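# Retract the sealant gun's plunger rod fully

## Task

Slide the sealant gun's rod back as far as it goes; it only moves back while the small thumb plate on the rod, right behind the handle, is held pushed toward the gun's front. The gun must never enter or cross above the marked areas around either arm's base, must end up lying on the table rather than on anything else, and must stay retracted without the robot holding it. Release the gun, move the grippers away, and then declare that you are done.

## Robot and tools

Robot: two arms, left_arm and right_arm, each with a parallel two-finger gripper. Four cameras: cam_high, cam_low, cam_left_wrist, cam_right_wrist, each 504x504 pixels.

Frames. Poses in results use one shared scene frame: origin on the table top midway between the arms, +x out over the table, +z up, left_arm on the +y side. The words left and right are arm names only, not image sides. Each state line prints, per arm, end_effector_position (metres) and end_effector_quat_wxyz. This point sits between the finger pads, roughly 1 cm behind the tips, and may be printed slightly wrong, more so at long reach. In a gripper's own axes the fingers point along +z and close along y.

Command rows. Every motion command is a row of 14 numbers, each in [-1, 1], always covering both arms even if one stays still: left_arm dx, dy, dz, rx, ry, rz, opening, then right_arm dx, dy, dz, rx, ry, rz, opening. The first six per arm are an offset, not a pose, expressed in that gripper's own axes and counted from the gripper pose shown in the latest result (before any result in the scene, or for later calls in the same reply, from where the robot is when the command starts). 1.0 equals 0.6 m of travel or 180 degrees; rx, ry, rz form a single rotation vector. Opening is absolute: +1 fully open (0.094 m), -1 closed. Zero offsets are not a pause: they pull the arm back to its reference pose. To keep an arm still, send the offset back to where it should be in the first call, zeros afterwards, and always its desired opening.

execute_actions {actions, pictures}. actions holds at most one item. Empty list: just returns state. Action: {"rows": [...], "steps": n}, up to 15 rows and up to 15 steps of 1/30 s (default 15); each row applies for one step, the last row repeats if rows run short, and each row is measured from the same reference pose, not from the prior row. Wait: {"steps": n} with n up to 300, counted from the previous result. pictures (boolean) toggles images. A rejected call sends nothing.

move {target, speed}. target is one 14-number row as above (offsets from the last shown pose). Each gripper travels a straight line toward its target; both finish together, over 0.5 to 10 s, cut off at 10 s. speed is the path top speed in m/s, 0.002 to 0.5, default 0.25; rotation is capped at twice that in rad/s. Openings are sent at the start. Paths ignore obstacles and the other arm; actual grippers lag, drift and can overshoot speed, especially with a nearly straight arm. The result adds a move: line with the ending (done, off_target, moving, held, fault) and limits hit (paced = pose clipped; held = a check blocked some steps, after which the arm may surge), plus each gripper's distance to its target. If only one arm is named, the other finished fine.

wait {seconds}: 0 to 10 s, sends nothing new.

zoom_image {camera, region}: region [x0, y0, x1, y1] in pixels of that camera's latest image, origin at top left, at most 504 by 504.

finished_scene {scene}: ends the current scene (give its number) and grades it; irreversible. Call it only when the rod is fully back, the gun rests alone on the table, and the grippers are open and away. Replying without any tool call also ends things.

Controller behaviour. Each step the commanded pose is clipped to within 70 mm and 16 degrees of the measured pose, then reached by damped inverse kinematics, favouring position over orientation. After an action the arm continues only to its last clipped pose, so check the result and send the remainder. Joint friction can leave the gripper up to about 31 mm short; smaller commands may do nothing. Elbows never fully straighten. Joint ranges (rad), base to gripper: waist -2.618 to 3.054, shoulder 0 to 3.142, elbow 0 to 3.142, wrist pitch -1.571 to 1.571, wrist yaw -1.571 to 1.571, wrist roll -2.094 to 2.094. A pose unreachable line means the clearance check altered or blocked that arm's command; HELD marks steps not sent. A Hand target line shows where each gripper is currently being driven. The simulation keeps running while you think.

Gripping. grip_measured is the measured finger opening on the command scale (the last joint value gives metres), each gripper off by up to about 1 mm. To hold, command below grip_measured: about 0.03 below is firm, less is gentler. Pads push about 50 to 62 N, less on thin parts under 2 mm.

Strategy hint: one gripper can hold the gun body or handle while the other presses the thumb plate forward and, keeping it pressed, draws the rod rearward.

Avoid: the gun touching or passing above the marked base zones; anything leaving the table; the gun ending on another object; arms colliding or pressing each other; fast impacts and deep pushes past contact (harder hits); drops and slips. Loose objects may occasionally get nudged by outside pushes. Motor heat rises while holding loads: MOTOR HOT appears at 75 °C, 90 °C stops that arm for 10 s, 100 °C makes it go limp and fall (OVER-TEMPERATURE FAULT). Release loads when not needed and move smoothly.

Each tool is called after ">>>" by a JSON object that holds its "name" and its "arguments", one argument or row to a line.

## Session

>>> {"name": "execute_actions", "arguments": {
  "actions": []
}}

Scene clock: 0.00 s of 4150.00 s.
left_arm: end_effector_position=(+0.2118, +0.0826, +0.3788) grip_measured=+1.000 end_effector_quat_wxyz=(+0.245, +0.070, +0.841, -0.478) | right_arm: end_effector_position=(+0.2138, -0.5152, +0.3830) grip_measured=+1.000 end_effector_quat_wxyz=(+0.110, +0.214, +0.764, -0.599)
Joint positions: left_arm=[-0.648  1.274  1.548 -0.818  0.613 -0.679  0.094] | right_arm=[-0.439  1.501  1.724 -1.227  1.26  -0.134  0.094]
Joint velocities: left_arm=[-0.012 -0.022  0.012  0.022 -0.066  0.037  0.   ] | right_arm=[ 0.007  0.032 -0.012 -0.007 -0.022 -0.051  0.   ]
Hand target (left_arm): +0.212, +0.083, +0.379; +0.245, +0.070, +0.841, -0.478
Hand target (right_arm): +0.214, -0.515, +0.383; +0.110, +0.214, +0.764, -0.599

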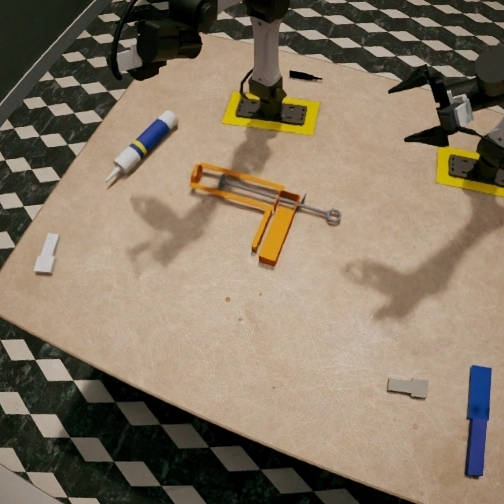

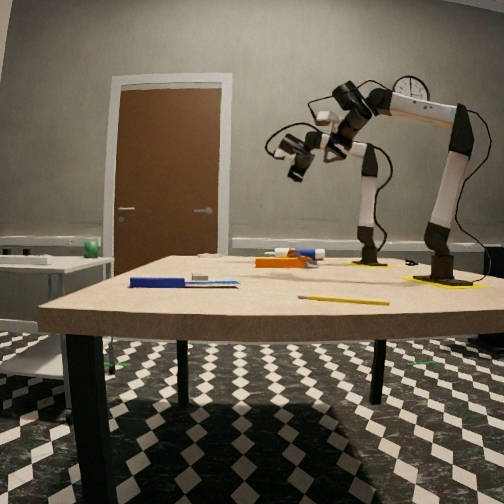

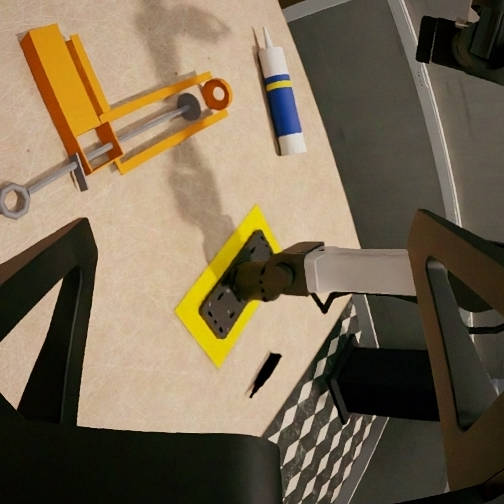

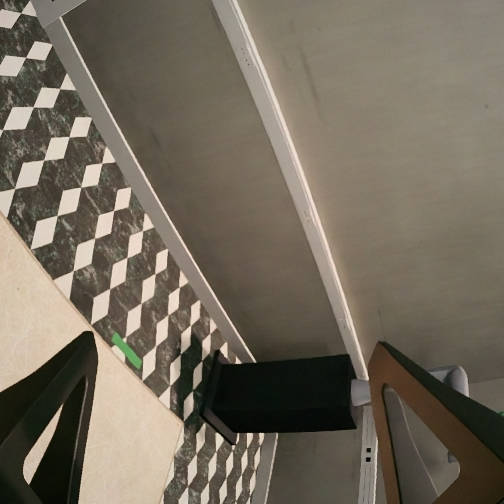

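>>> {"name": "zoom_image", "arguments": {
  "camera": "cam_high",
  "region": [180, 150, 360, 280]
}}

Region (180, 150, 360, 280) of cam_high's 504x504 image, scaled by 2.800, with more detail than that image has.

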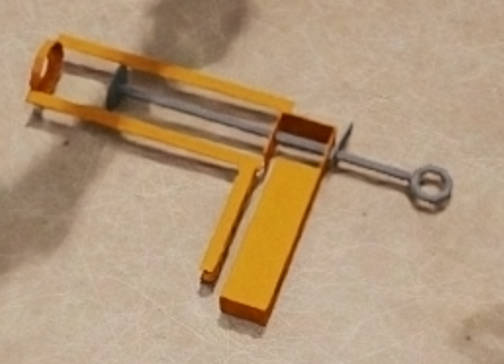

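>>> {"name": "move", "arguments": {
  "target": [0.2145,0.4018,0.2962,0.0744,0.0743,0.3698,0.3,0.3027,0.5975,-0.5492,-0.4105,0.0884,-0.1805,-0.15],
  "speed": 0.3
}}

Scene clock: 44.23 s of 4150.00 s.
left_arm: end_effector_position=(+0.2429, +0.0449, +0.0601) grip_measured=+0.302 end_effector_quat_wxyz=(+0.365, +0.597, +0.629, -0.340) | right_arm: end_effector_position=(+0.2491, -0.0961, +0.0882) grip_measured=-0.148 end_effector_quat_wxyz=(-0.032, -0.021, +0.999, -0.005)
Joint positions: left_arm=[-0.619  1.79   0.817  0.114  0.845  0.723  0.061] | right_arm=[ 0.397  1.87   1.502 -1.262 -0.025  0.531  0.04 ]
Joint velocities: left_arm=[-0.007 -0.012 -0.002  0.007 -0.007 -0.007  0.   ] | right_arm=[-0.027 -0.007  0.002 -0.037 -0.007 -0.022 -0.001]
Hand target (left_arm): +0.239, +0.045, +0.054; +0.362, +0.598, +0.627, -0.344
Hand target (right_arm): +0.245, -0.093, +0.081; -0.040, -0.028, +0.999, -0.005
Off the commanded pose (left_arm): 0.005 m, 1 deg.
Off the commanded pose (right_arm): 0.009 m, 1 deg.
After step 90, 38.17 s passed at rest.
move: done

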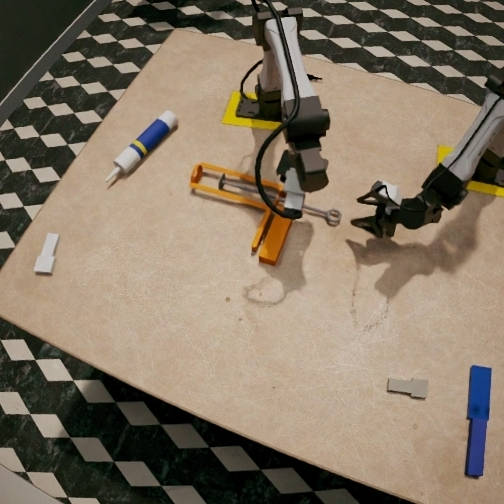

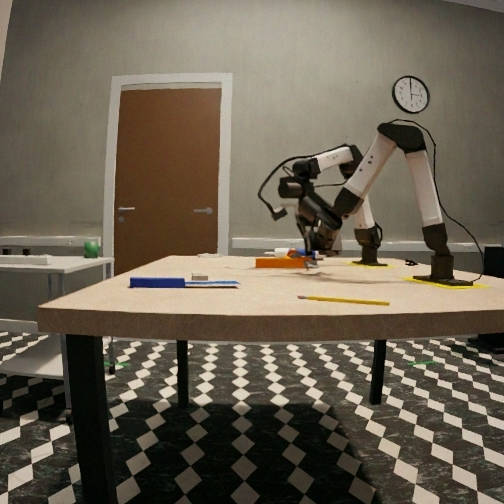

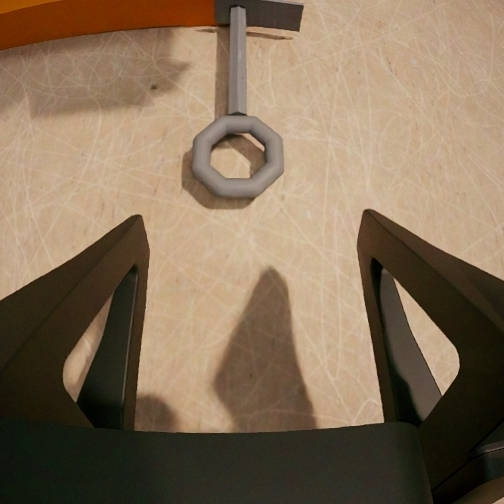

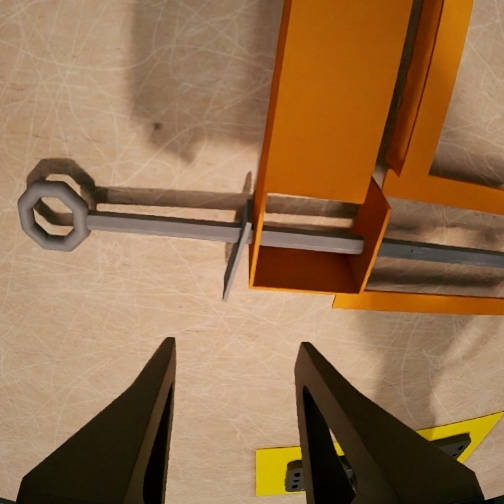

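>>> {"name": "move", "arguments": {
  "target": [0,0.012,0.05,0,0,0,0.3,0.0,-0.005,0.055,0,0.005,0.008,-0.15],
  "speed": 0.12
}}

Scene clock: 52.47 s of 4150.00 s.
left_arm: end_effector_position=(+0.2457, +0.0246, +0.0445) grip_measured=+0.302 end_effector_quat_wxyz=(+0.360, +0.595, +0.631, -0.344) | right_arm: end_effector_position=(+0.2487, -0.0961, +0.0665) grip_measured=-0.148 end_effector_quat_wxyz=(-0.026, -0.016, +1.000, -0.001)
Joint positions: left_arm=[-0.669  1.875  0.843  0.204  0.815  0.664  0.061] | right_arm=[ 0.397  1.87   1.416 -1.161 -0.026  0.542  0.04 ]
Joint velocities: left_arm=[-0.007 -0.002 -0.017  0.007 -0.022  0.007  0.   ] | right_arm=[-0.007 -0.012  0.007 -0.051 -0.051  0.051 -0.   ]
Hand target (left_arm): +0.251, +0.019, +0.045; +0.365, +0.596, +0.629, -0.341
Hand target (right_arm): +0.247, -0.099, +0.056; -0.039, -0.009, +0.999, -0.005
Off the commanded pose (left_arm): 0.008 m, 1 deg.
Off the commanded pose (right_arm): 0.012 m, 2 deg.
After step 90, 4.30 s passed at rest.
move: off_target (right_arm)

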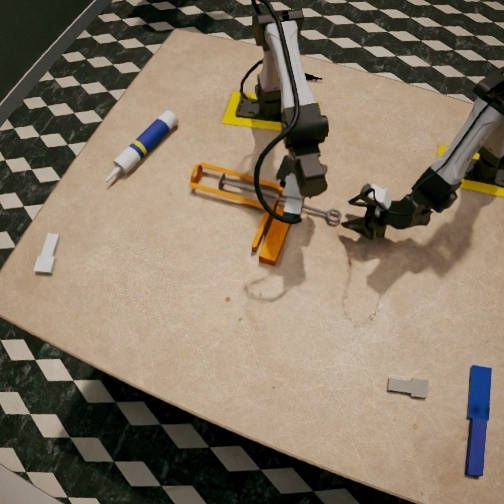

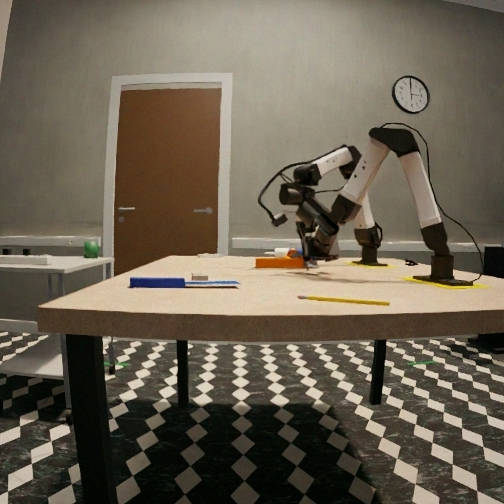

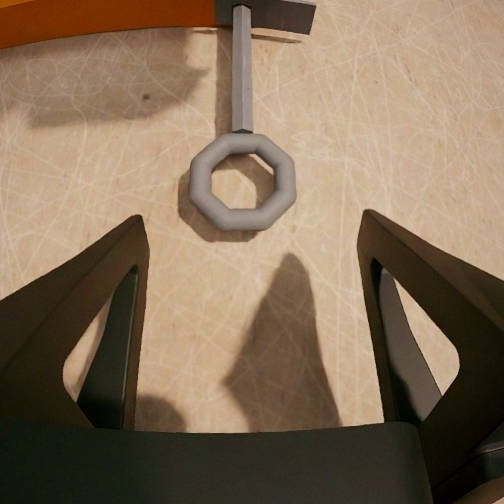

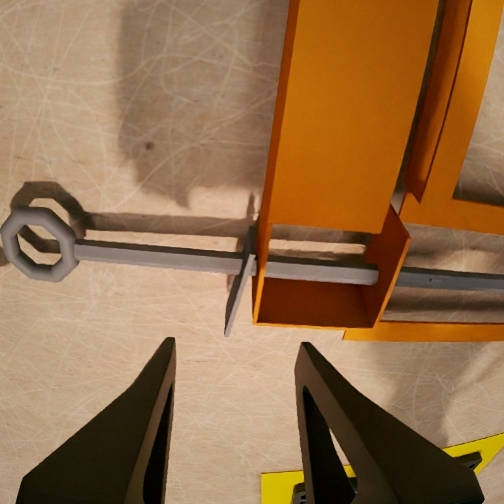

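>>> {"name": "move", "arguments": {
  "target": [0,0.012,0.02,0,0,0,0.3,-0.024,-0.012,0.022,0,0.008,0.005,-0.15],
  "speed": 0.08
}}

Scene clock: 61.57 s of 4150.00 s.
left_arm: end_effector_position=(+0.2480, +0.0206, +0.0371) grip_measured=+0.302 end_effector_quat_wxyz=(+0.354, +0.594, +0.634, -0.346) | right_arm: end_effector_position=(+0.2531, -0.1061, +0.0510) grip_measured=-0.148 end_effector_quat_wxyz=(-0.046, -0.009, +0.999, -0.011)
Joint positions: left_arm=[-0.676  1.911  0.861  0.215  0.813  0.655  0.061] | right_arm=[ 0.363  1.92   1.416 -1.157 -0.028  0.52   0.04 ]
Joint velocities: left_arm=[ 0.007 -0.012 -0.007 -0.022  0.037  0.007 -0.   ] | right_arm=[ 0.002 -0.012  0.007  0.007 -0.007  0.037 -0.   ]
Hand target (left_arm): +0.253, +0.015, +0.038; +0.360, +0.595, +0.631, -0.344
Hand target (right_arm): +0.262, -0.103, +0.053; -0.039, -0.008, +0.999, -0.001
Off the commanded pose (left_arm): 0.008 m, 1 deg.
Off the commanded pose (right_arm): 0.010 m, 1 deg.
After step 90, 5.37 s passed at rest.
move: done

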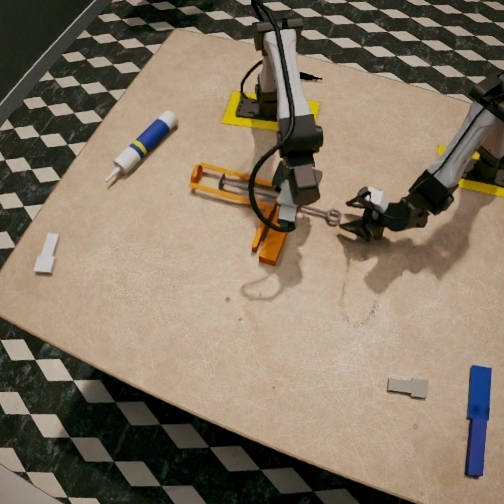

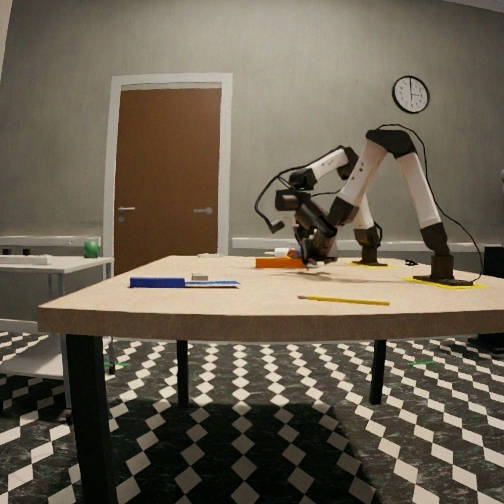

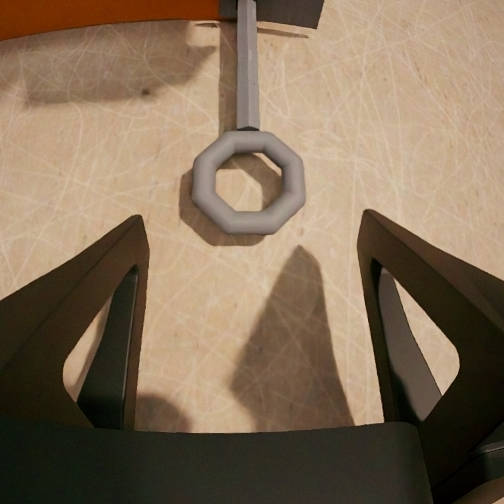

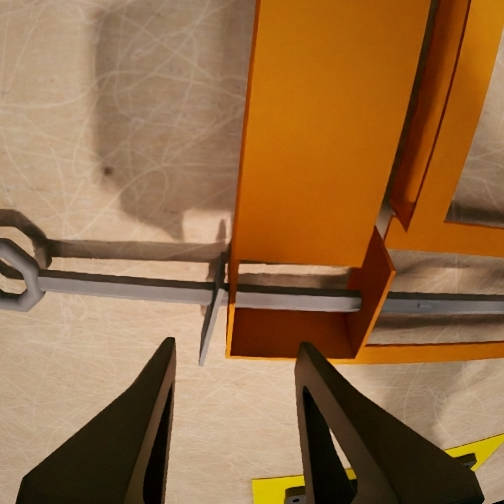

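>>> {"name": "move", "arguments": {
  "target": [-0.008,0.008,0.062,0,0,0,0.3,-0.03,0.012,-0.003,0,0,0,-0.15],
  "speed": 0.08
}}

Scene clock: 70.43 s of 4150.00 s.
left_arm: end_effector_position=(+0.2485, -0.0083, +0.0221) grip_measured=+0.302 end_effector_quat_wxyz=(+0.349, +0.593, +0.636, -0.349) | right_arm: end_effector_position=(+0.2670, -0.0977, +0.0506) grip_measured=-0.148 end_effector_quat_wxyz=(-0.044, -0.011, +0.999, -0.009)
Joint positions: left_arm=[-0.745  2.005  0.912  0.297  0.77   0.582  0.061] | right_arm=[ 0.363  1.975  1.492 -1.173 -0.029  0.518  0.04 ]
Joint velocities: left_arm=[ 0.007  0.007 -0.002  0.007  0.022 -0.022  0.   ] | right_arm=[ 0.007 -0.002  0.002  0.007 -0.066  0.081 -0.001]
Hand target (left_arm): +0.254, -0.014, +0.023; +0.355, +0.593, +0.634, -0.347
Hand target (right_arm): +0.271, -0.099, +0.051; -0.046, -0.009, +0.999, -0.011
Off the commanded pose (left_arm): 0.008 m, 1 deg.
Off the commanded pose (right_arm): 0.004 m, 0 deg.
After step 90, 4.93 s passed at rest.
move: done

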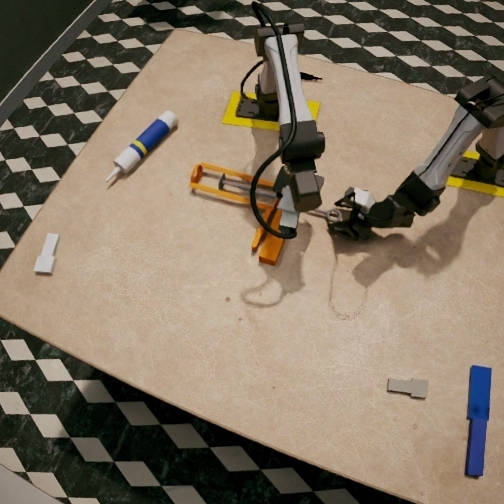

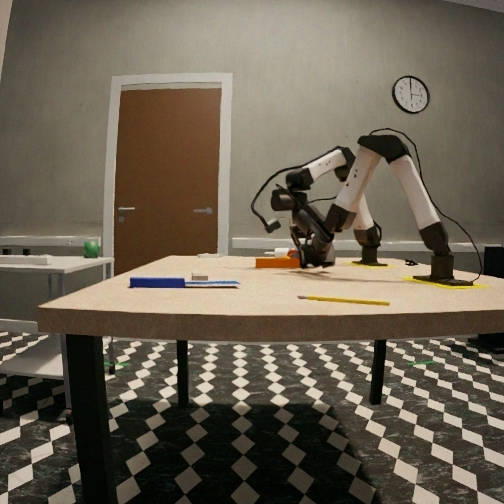

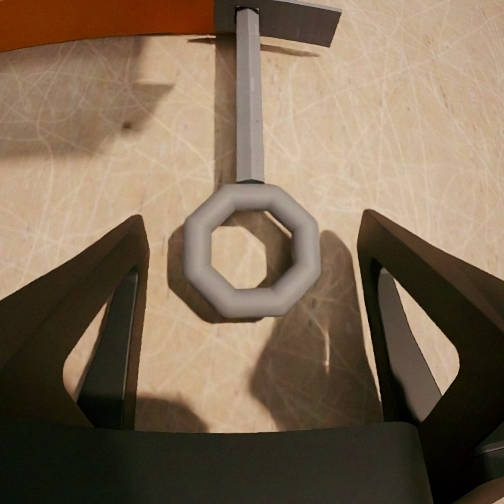

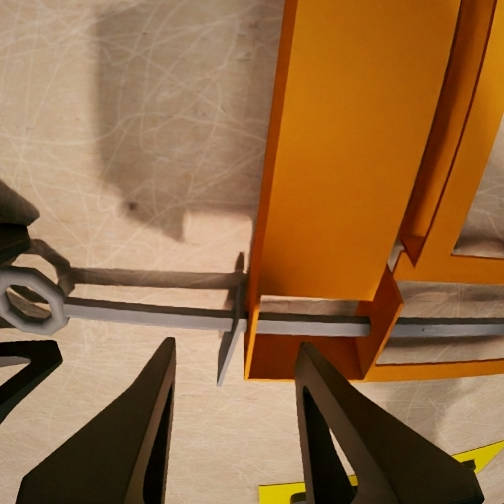

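>>> {"name": "move", "arguments": {
  "target": [-0.008,0.004,0.02,0,0,0,0.3,0.003,-0.003,0.028,0,0,0,-0.15],
  "speed": 0.05
}}

Scene clock: 84.47 s of 4150.00 s.
left_arm: end_effector_position=(+0.2474, -0.0155, +0.0213) grip_measured=+0.302 end_effector_quat_wxyz=(+0.346, +0.593, +0.637, -0.352) | right_arm: end_effector_position=(+0.2663, -0.0981, +0.0393) grip_measured=-0.148 end_effector_quat_wxyz=(-0.040, -0.011, +0.999, -0.007)
Joint positions: left_arm=[-0.762  2.018  0.927  0.302  0.763  0.564  0.061] | right_arm=[ 0.363  1.975  1.446 -1.118 -0.029  0.518  0.04 ]
Joint velocities: left_arm=[ 0.017 -0.007 -0.002  0.095 -0.051 -0.007 -0.001] | right_arm=[-0.012 -0.017  0.002  0.037 -0.037  0.022 -0.001]
Hand target (left_arm): +0.251, -0.021, +0.020; +0.349, +0.593, +0.636, -0.350
Hand target (right_arm): +0.263, -0.100, +0.034; -0.044, -0.011, +0.999, -0.009
Off the commanded pose (left_arm): 0.007 m, 0 deg.
Off the commanded pose (right_arm): 0.006 m, 1 deg.
After step 90, 10.17 s passed at rest.
move: done

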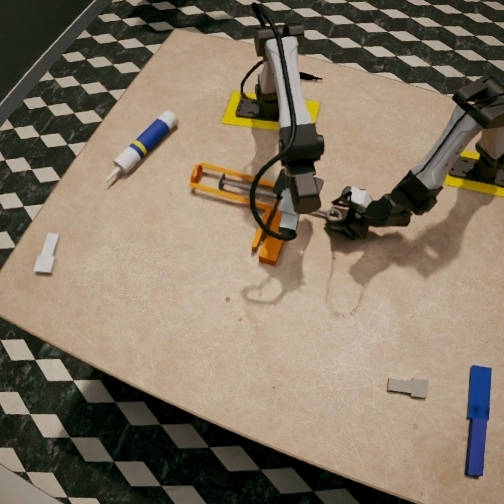

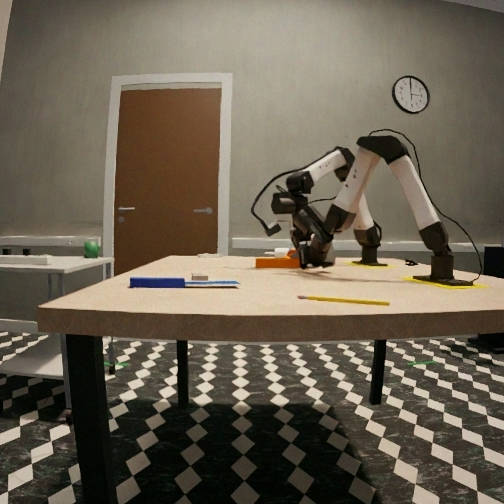

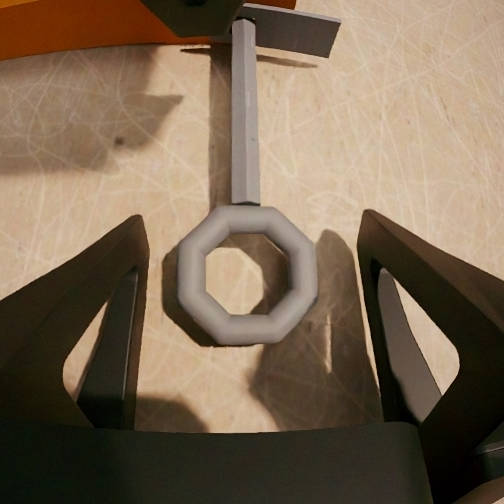

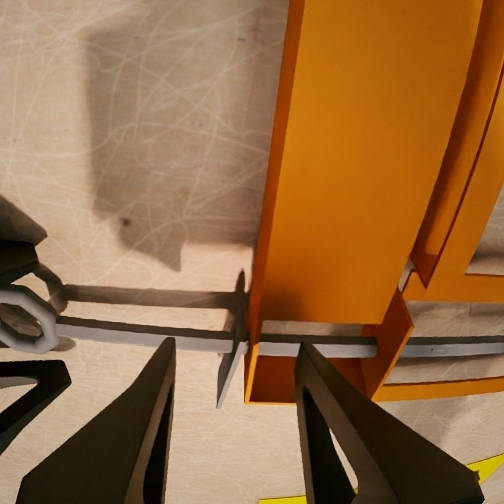

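>>> {"name": "move", "arguments": {
  "target": [0,0,0,0,0,0,0.3,0.034,0.002,0.003,0,0,0,-0.15],
  "speed": 0.05
}}

Scene clock: 90.73 s of 4150.00 s.
left_arm: end_effector_position=(+0.2474, -0.0155, +0.0213) grip_measured=+0.302 end_effector_quat_wxyz=(+0.346, +0.592, +0.637, -0.352) | right_arm: end_effector_position=(+0.2495, -0.0996, +0.0372) grip_measured=-0.148 end_effector_quat_wxyz=(-0.045, -0.009, +0.999, -0.011)
Joint positions: left_arm=[-0.762  2.018  0.927  0.302  0.763  0.563  0.061] | right_arm=[ 0.385  1.934  1.379 -1.104 -0.029  0.542  0.04 ]
Joint velocities: left_arm=[ 0.007 -0.012  0.007 -0.051 -0.007  0.022 -0.001] | right_arm=[-0.012 -0.012 -0.017 -0.051 -0.007  0.007  0.   ]
Hand target (left_arm): +0.247, -0.015, +0.021; +0.346, +0.593, +0.637, -0.352
Hand target (right_arm): +0.246, -0.097, +0.039; -0.040, -0.011, +0.999, -0.007
Off the commanded pose (left_arm): 0.000 m, 0 deg.
Off the commanded pose (right_arm): 0.005 m, 1 deg.
After step 90, 2.53 s passed at rest.
move: done

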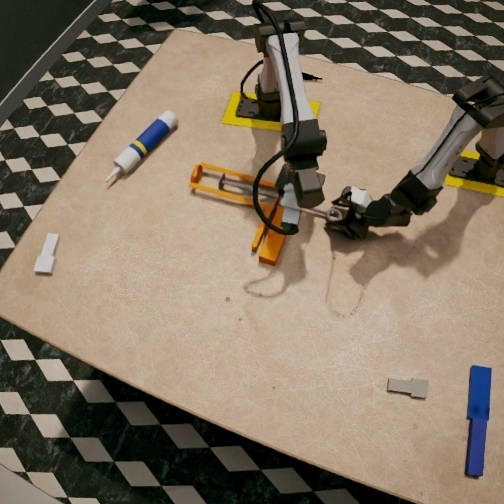

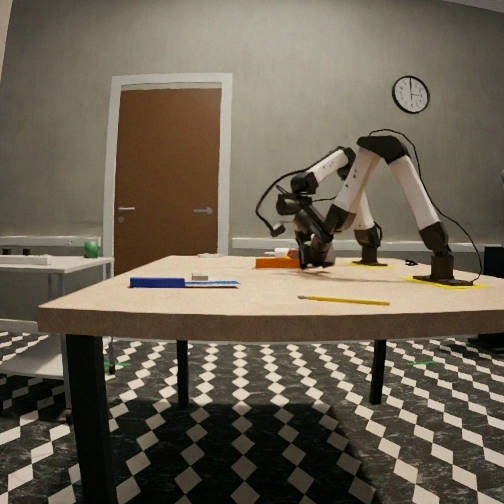

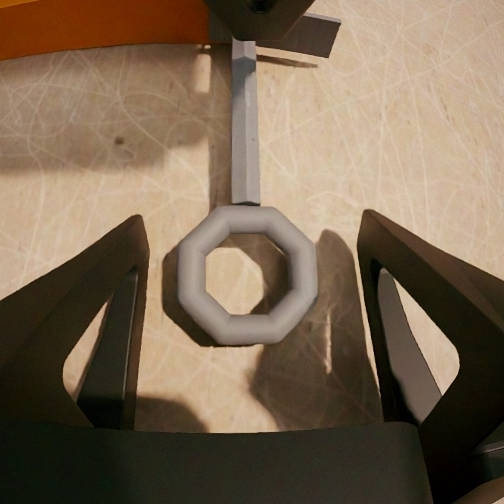

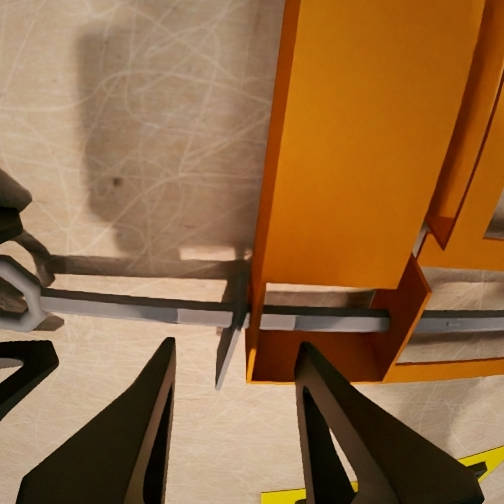

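>>> {"name": "move", "arguments": {
  "target": [0,0,0,0,0,0,0.3,-0.003,-0.003,0.033,0,0,0,-0.15],
  "speed": 0.04
}}

Scene clock: 94.00 s of 4150.00 s.
left_arm: end_effector_position=(+0.2474, -0.0155, +0.0213) grip_measured=+0.302 end_effector_quat_wxyz=(+0.346, +0.592, +0.637, -0.352) | right_arm: end_effector_position=(+0.2512, -0.0986, +0.0287) grip_measured=-0.148 end_effector_quat_wxyz=(-0.037, -0.009, +0.999, -0.006)
Joint positions: left_arm=[-0.762  2.018  0.927  0.302  0.763  0.563  0.061] | right_arm=[ 0.385  1.934  1.345 -1.05  -0.029  0.543  0.04 ]
Joint velocities: left_arm=[-0.002 -0.002 -0.007 -0.051  0.007 -0.007 -0.001] | right_arm=[ 0.002 -0.002 -0.007 -0.066  0.007  0.007  0.001]
Hand target (left_arm): +0.247, -0.015, +0.021; +0.346, +0.592, +0.637, -0.352
Hand target (right_arm): +0.249, -0.102, +0.018; -0.045, -0.009, +0.999, -0.011
Off the commanded pose (left_arm): 0.000 m, 0 deg.
Off the commanded pose (right_arm): 0.012 m, 1 deg.
move: off_target (right_arm)

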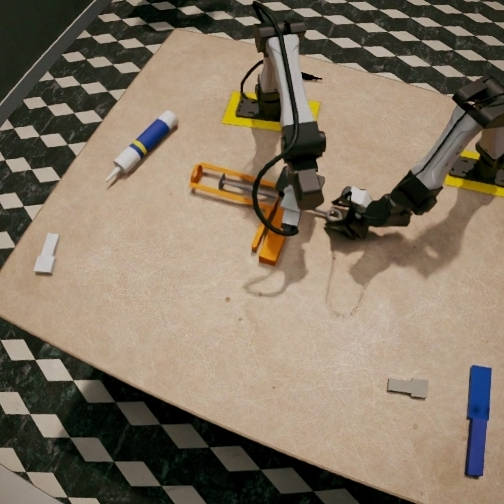

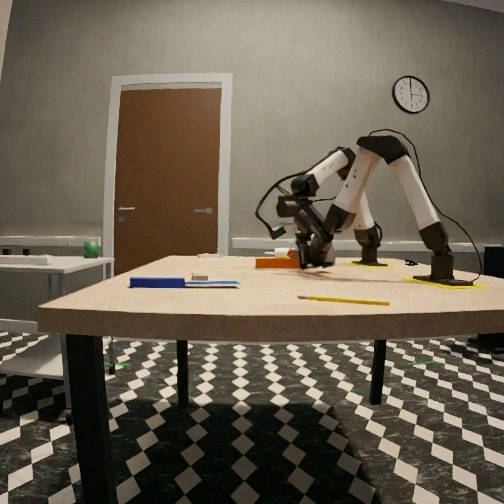

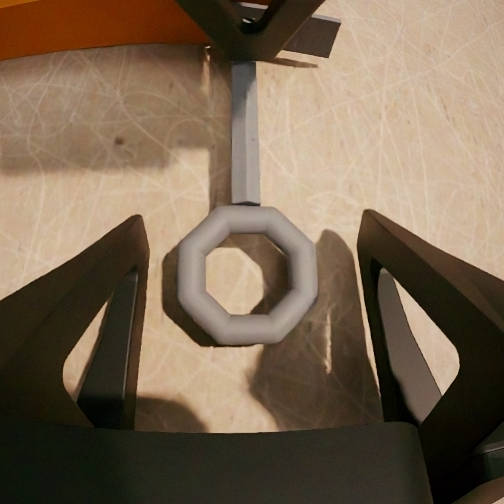

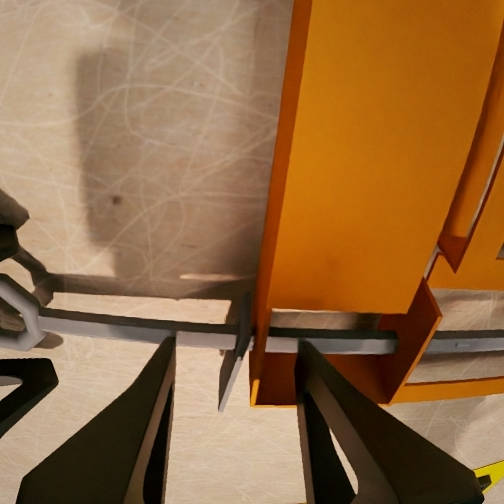

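>>> {"name": "move", "arguments": {
  "target": [0,0,0,0,0,0,0.3,0.012,-0.011,0.025,0,0,0,-0.15],
  "speed": 0.04
}}

Scene clock: 98.77 s of 4150.00 s.
left_arm: end_effector_position=(+0.2474, -0.0155, +0.0213) grip_measured=+0.302 end_effector_quat_wxyz=(+0.346, +0.592, +0.637, -0.352) | right_arm: end_effector_position=(+0.2507, -0.0989, +0.0278) grip_measured=-0.148 end_effector_quat_wxyz=(-0.024, -0.009, +1.000, +0.002)
Joint positions: left_arm=[-0.762  2.018  0.927  0.302  0.763  0.563  0.061] | right_arm=[ 0.385  1.908  1.306 -1.009 -0.029  0.543  0.04 ]
Joint velocities: left_arm=[-0.032 -0.017 -0.002  0.022  0.022 -0.022 -0.001] | right_arm=[-0.007 -0.002  0.017  0.081  0.007  0.022  0.001]
Hand target (left_arm): +0.247, -0.015, +0.021; +0.346, +0.592, +0.637, -0.352
Hand target (right_arm): +0.243, -0.105, +0.015; -0.037, -0.009, +0.999, -0.006
Off the commanded pose (left_arm): 0.000 m, 0 deg.
Off the commanded pose (right_arm): 0.017 m, 2 deg.
After step 90, 1.07 s passed at rest.
move: off_target (right_arm)

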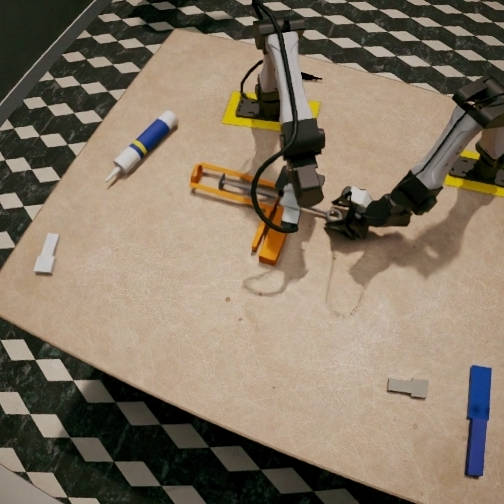

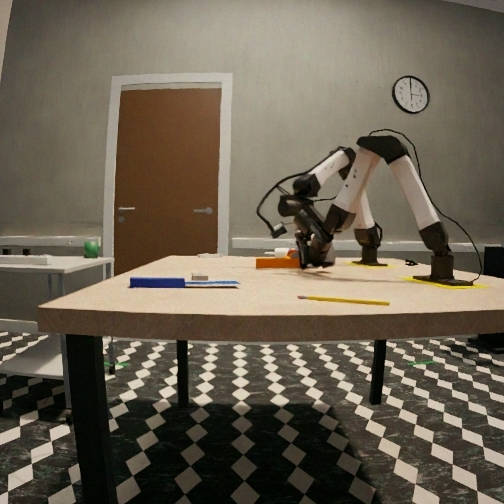

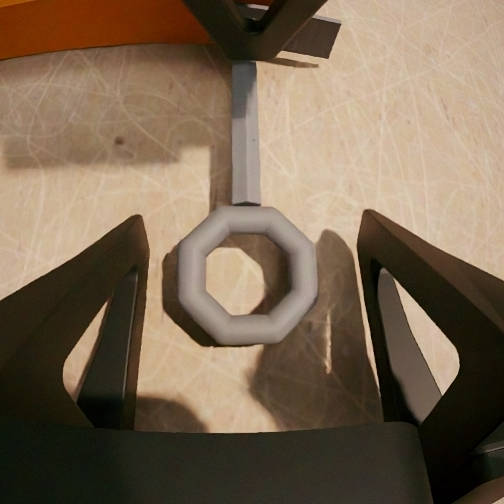

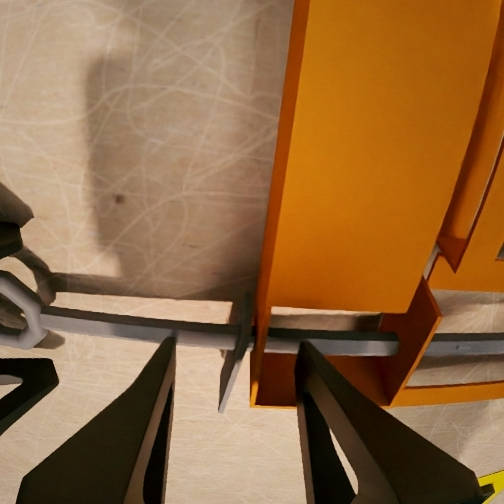

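Contact with the rod. Release pressure and close.

>>> {"name": "move", "arguments": {
  "target": [0,0,0,0,0,0,0.3,0.003,-0.006,-0.002,0,0,0,-0.6],
  "speed": 0.04
}}

>>> {"name": "move", "arguments": {
  "target": [0,0,0,0,0,0,0.3,0,0,0,0,0,0,-0.94],
  "speed": 0.04
}}

Scene clock: 103.57 s of 4150.00 s.
left_arm: end_effector_position=(+0.2474, -0.0155, +0.0213) grip_measured=+0.302 end_effector_quat_wxyz=(+0.346, +0.592, +0.637, -0.352) | right_arm: end_effector_position=(+0.2505, -0.1025, +0.0279) grip_measured=-0.598 end_effector_quat_wxyz=(-0.024, -0.009, +1.000, -0.007)
Joint positions: left_arm=[-0.762  2.018  0.927  0.302  0.763  0.563  0.061] | right_arm=[ 0.384  1.907  1.306 -1.017 -0.013  0.542  0.019]
Joint velocities: left_arm=[-0.002  0.002 -0.012  0.022  0.007  0.022 -0.001] | right_arm=[-0.022 -0.002 -0.002 -0.037  0.022 -0.051  0.   ]
Hand target (left_arm): +0.247, -0.015, +0.021; +0.346, +0.592, +0.637, -0.352
Hand target (right_arm): +0.249, -0.103, +0.029; -0.024, -0.009, +1.000, +0.002
Off the commanded pose (left_arm): 0.000 m, 0 deg.
Off the commanded pose (right_arm): 0.002 m, 1 deg.
After step 90, 1.10 s passed at rest.
move: done

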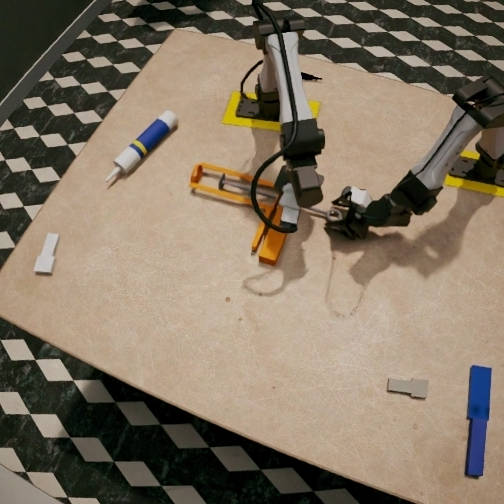

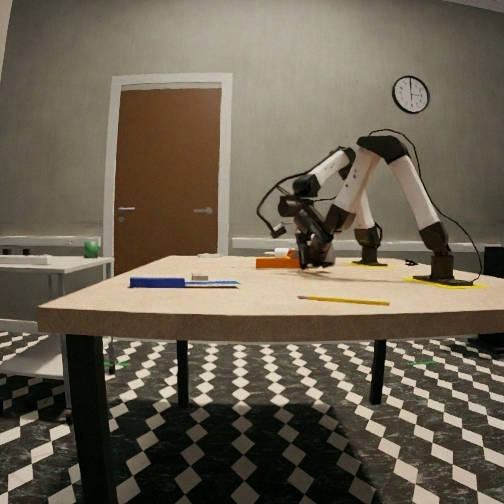

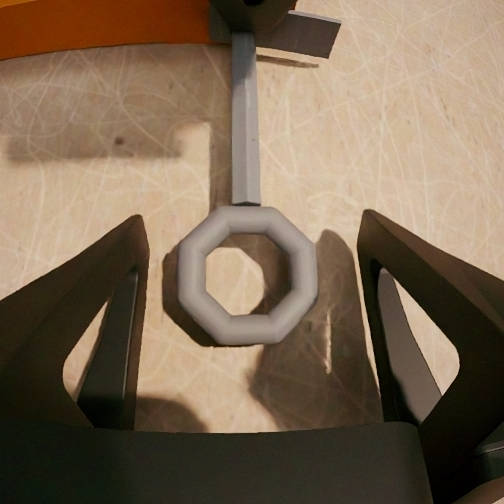

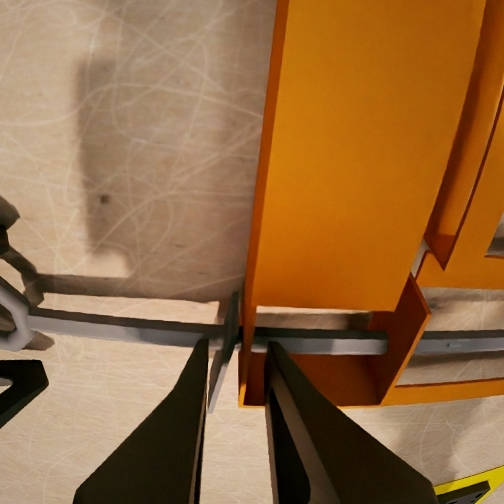

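Scene clock: 104.07 s of 4150.00 s.
left_arm: end_effector_position=(+0.2474, -0.0155, +0.0213) grip_measured=+0.302 end_effector_quat_wxyz=(+0.346, +0.592, +0.637, -0.352) | right_arm: end_effector_position=(+0.2505, -0.1029, +0.0279) grip_measured=-0.914 end_effector_quat_wxyz=(-0.023, -0.011, +1.000, -0.008)
Joint positions: left_arm=[-0.762  2.018  0.927  0.302  0.763  0.563  0.061] | right_arm=[ 0.384  1.907  1.306 -1.018 -0.011  0.54   0.004]
Joint velocities: left_arm=[-0.017  0.022  0.012 -0.007 -0.022  0.007  0.001] | right_arm=[-0.002  0.012 -0.007 -0.022  0.007 -0.037  0.   ]
Hand target (left_arm): +0.247, -0.015, +0.021; +0.346, +0.592, +0.637, -0.352
Hand target (right_arm): +0.250, -0.102, +0.028; -0.024, -0.009, +1.000, -0.007
Off the commanded pose (left_arm): 0.000 m, 0 deg.
Off the commanded pose (right_arm): 0.000 m, 0 deg.
move: done

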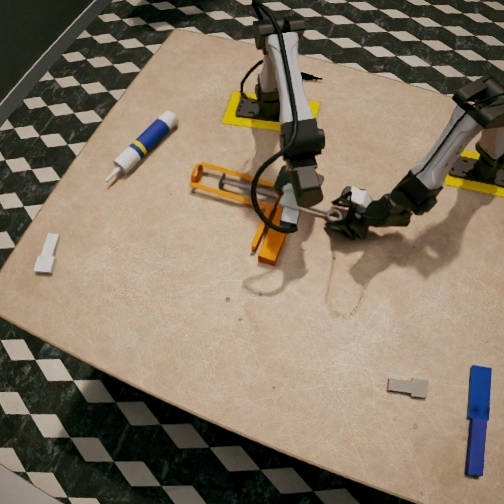

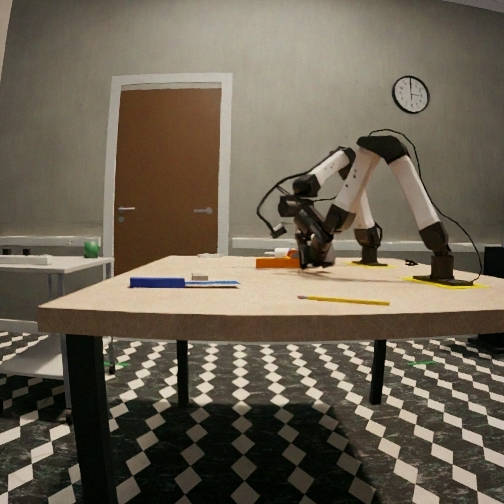

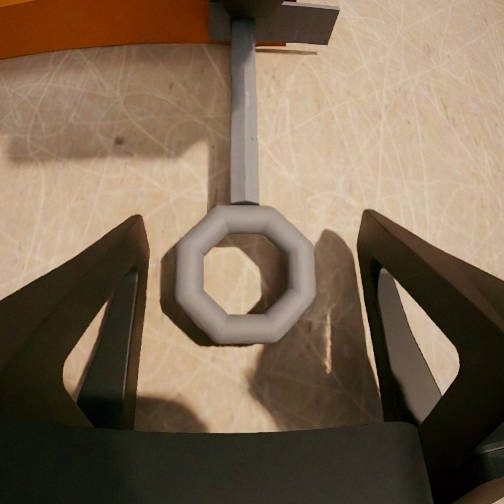

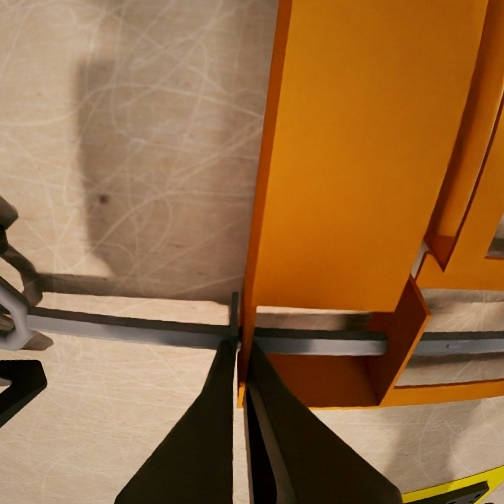

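>>> {"name": "move", "arguments": {
  "target": [0,0.003,0,0,0,0,-0.29,0,0,0,0,0,0,-0.945],
  "speed": 0.04
}}

>>> {"name": "move", "arguments": {
  "target": [0.137,0.003,-0.229,0,0,0,-0.29,0,-0.05,0,0.025,0,0,-0.945],
  "speed": 0.08
}}

Scene clock: 117.23 s of 4150.00 s.
left_arm: end_effector_position=(+0.2484, -0.0152, +0.0210) grip_measured=-0.249 end_effector_quat_wxyz=(+0.347, +0.592, +0.638, -0.350) | right_arm: end_effector_position=(+0.2499, -0.1028, +0.0279) grip_measured=-0.914 end_effector_quat_wxyz=(-0.025, -0.012, +1.000, -0.008)
Joint positions: left_arm=[-0.762  2.018  0.927  0.303  0.758  0.563  0.035] | right_arm=[ 0.384  1.907  1.306 -1.02  -0.013  0.536  0.004]
Joint velocities: left_arm=[-0.002  0.007 -0.007 -0.081  0.022 -0.022  0.   ] | right_arm=[ 0.002 -0.012 -0.017 -0.066  0.051  0.007 -0.   ]
Hand target (left_arm): +0.249, -0.015, +0.021; +0.346, +0.592, +0.637, -0.352
Hand target (right_arm): +0.251, -0.103, +0.028; -0.024, -0.010, +1.000, -0.008
Off the commanded pose (left_arm): 0.001 m, 0 deg.
Off the commanded pose (right_arm): 0.001 m, 0 deg.
After step 90, 9.47 s passed at rest.
move: done

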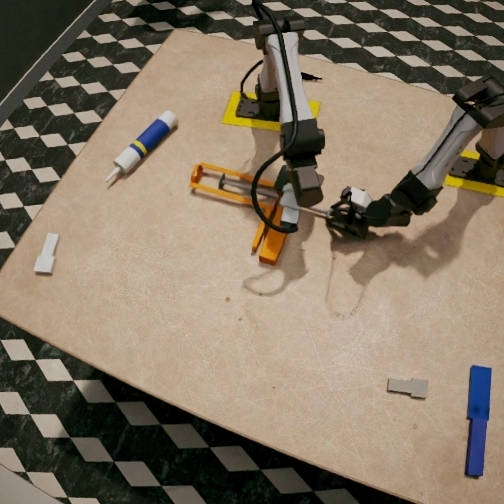

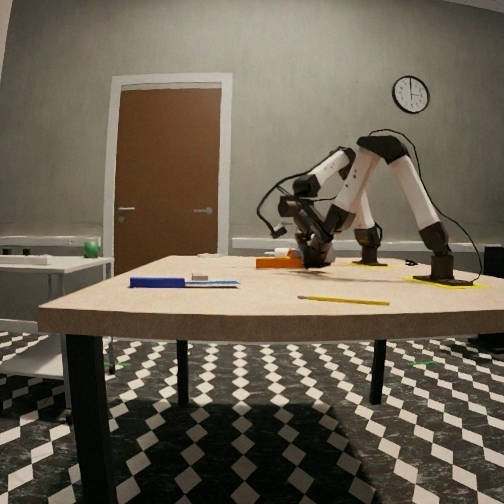

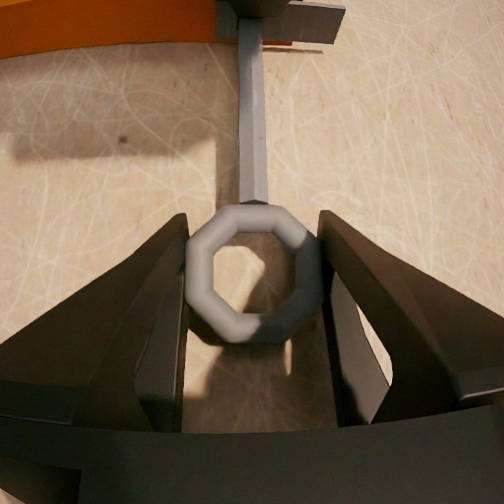

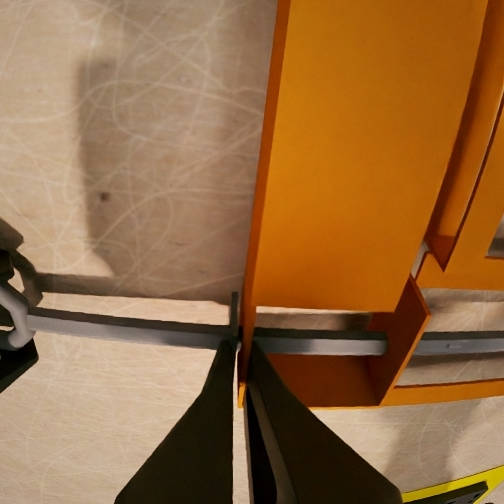

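Scene clock: 119.93 s of 4150.00 s.
left_arm: end_effector_position=(+0.2408, +0.1298, +0.0211) grip_measured=-0.249 end_effector_quat_wxyz=(+0.353, +0.595, +0.623, -0.365) | right_arm: end_effector_position=(+0.2503, -0.0573, +0.0331) grip_measured=-0.914 end_effector_quat_wxyz=(-0.022, -0.042, +0.995, +0.092)
Joint positions: left_arm=[-0.339  1.884  0.789 -0.146  1.033  1.151  0.035] | right_arm=[ 0.412  1.9    1.306 -0.917 -0.179  0.509  0.004]
Joint velocities: left_arm=[ 0.007  0.002 -0.007 -0.11  -0.037  0.007 -0.   ] | right_arm=[-0.002  0.002  0.007 -0.081  0.066  0.022 -0.001]
Hand target (left_arm): +0.242, +0.146, +0.019; +0.343, +0.595, +0.640, -0.346
Hand target (right_arm): +0.248, -0.125, +0.031; -0.028, -0.020, +0.999, -0.033
Off the commanded pose (left_arm): 0.015 m, 3 deg.
Off the commanded pose (right_arm): 0.076 m, 16 deg; orientation clipped at the last step of the last action.
move: off_target (left_arm, right_arm); limits=paced

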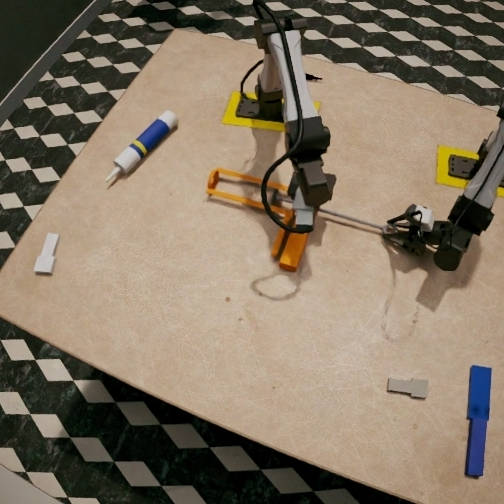

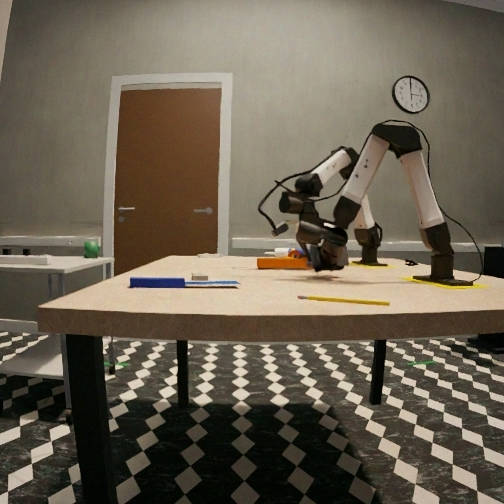

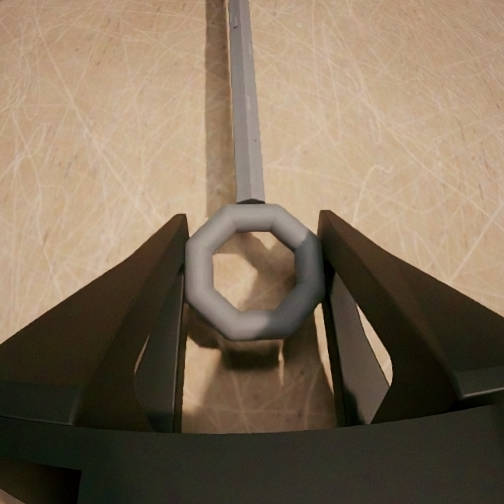

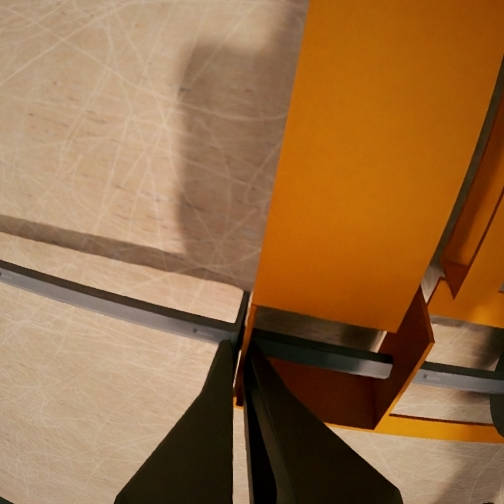

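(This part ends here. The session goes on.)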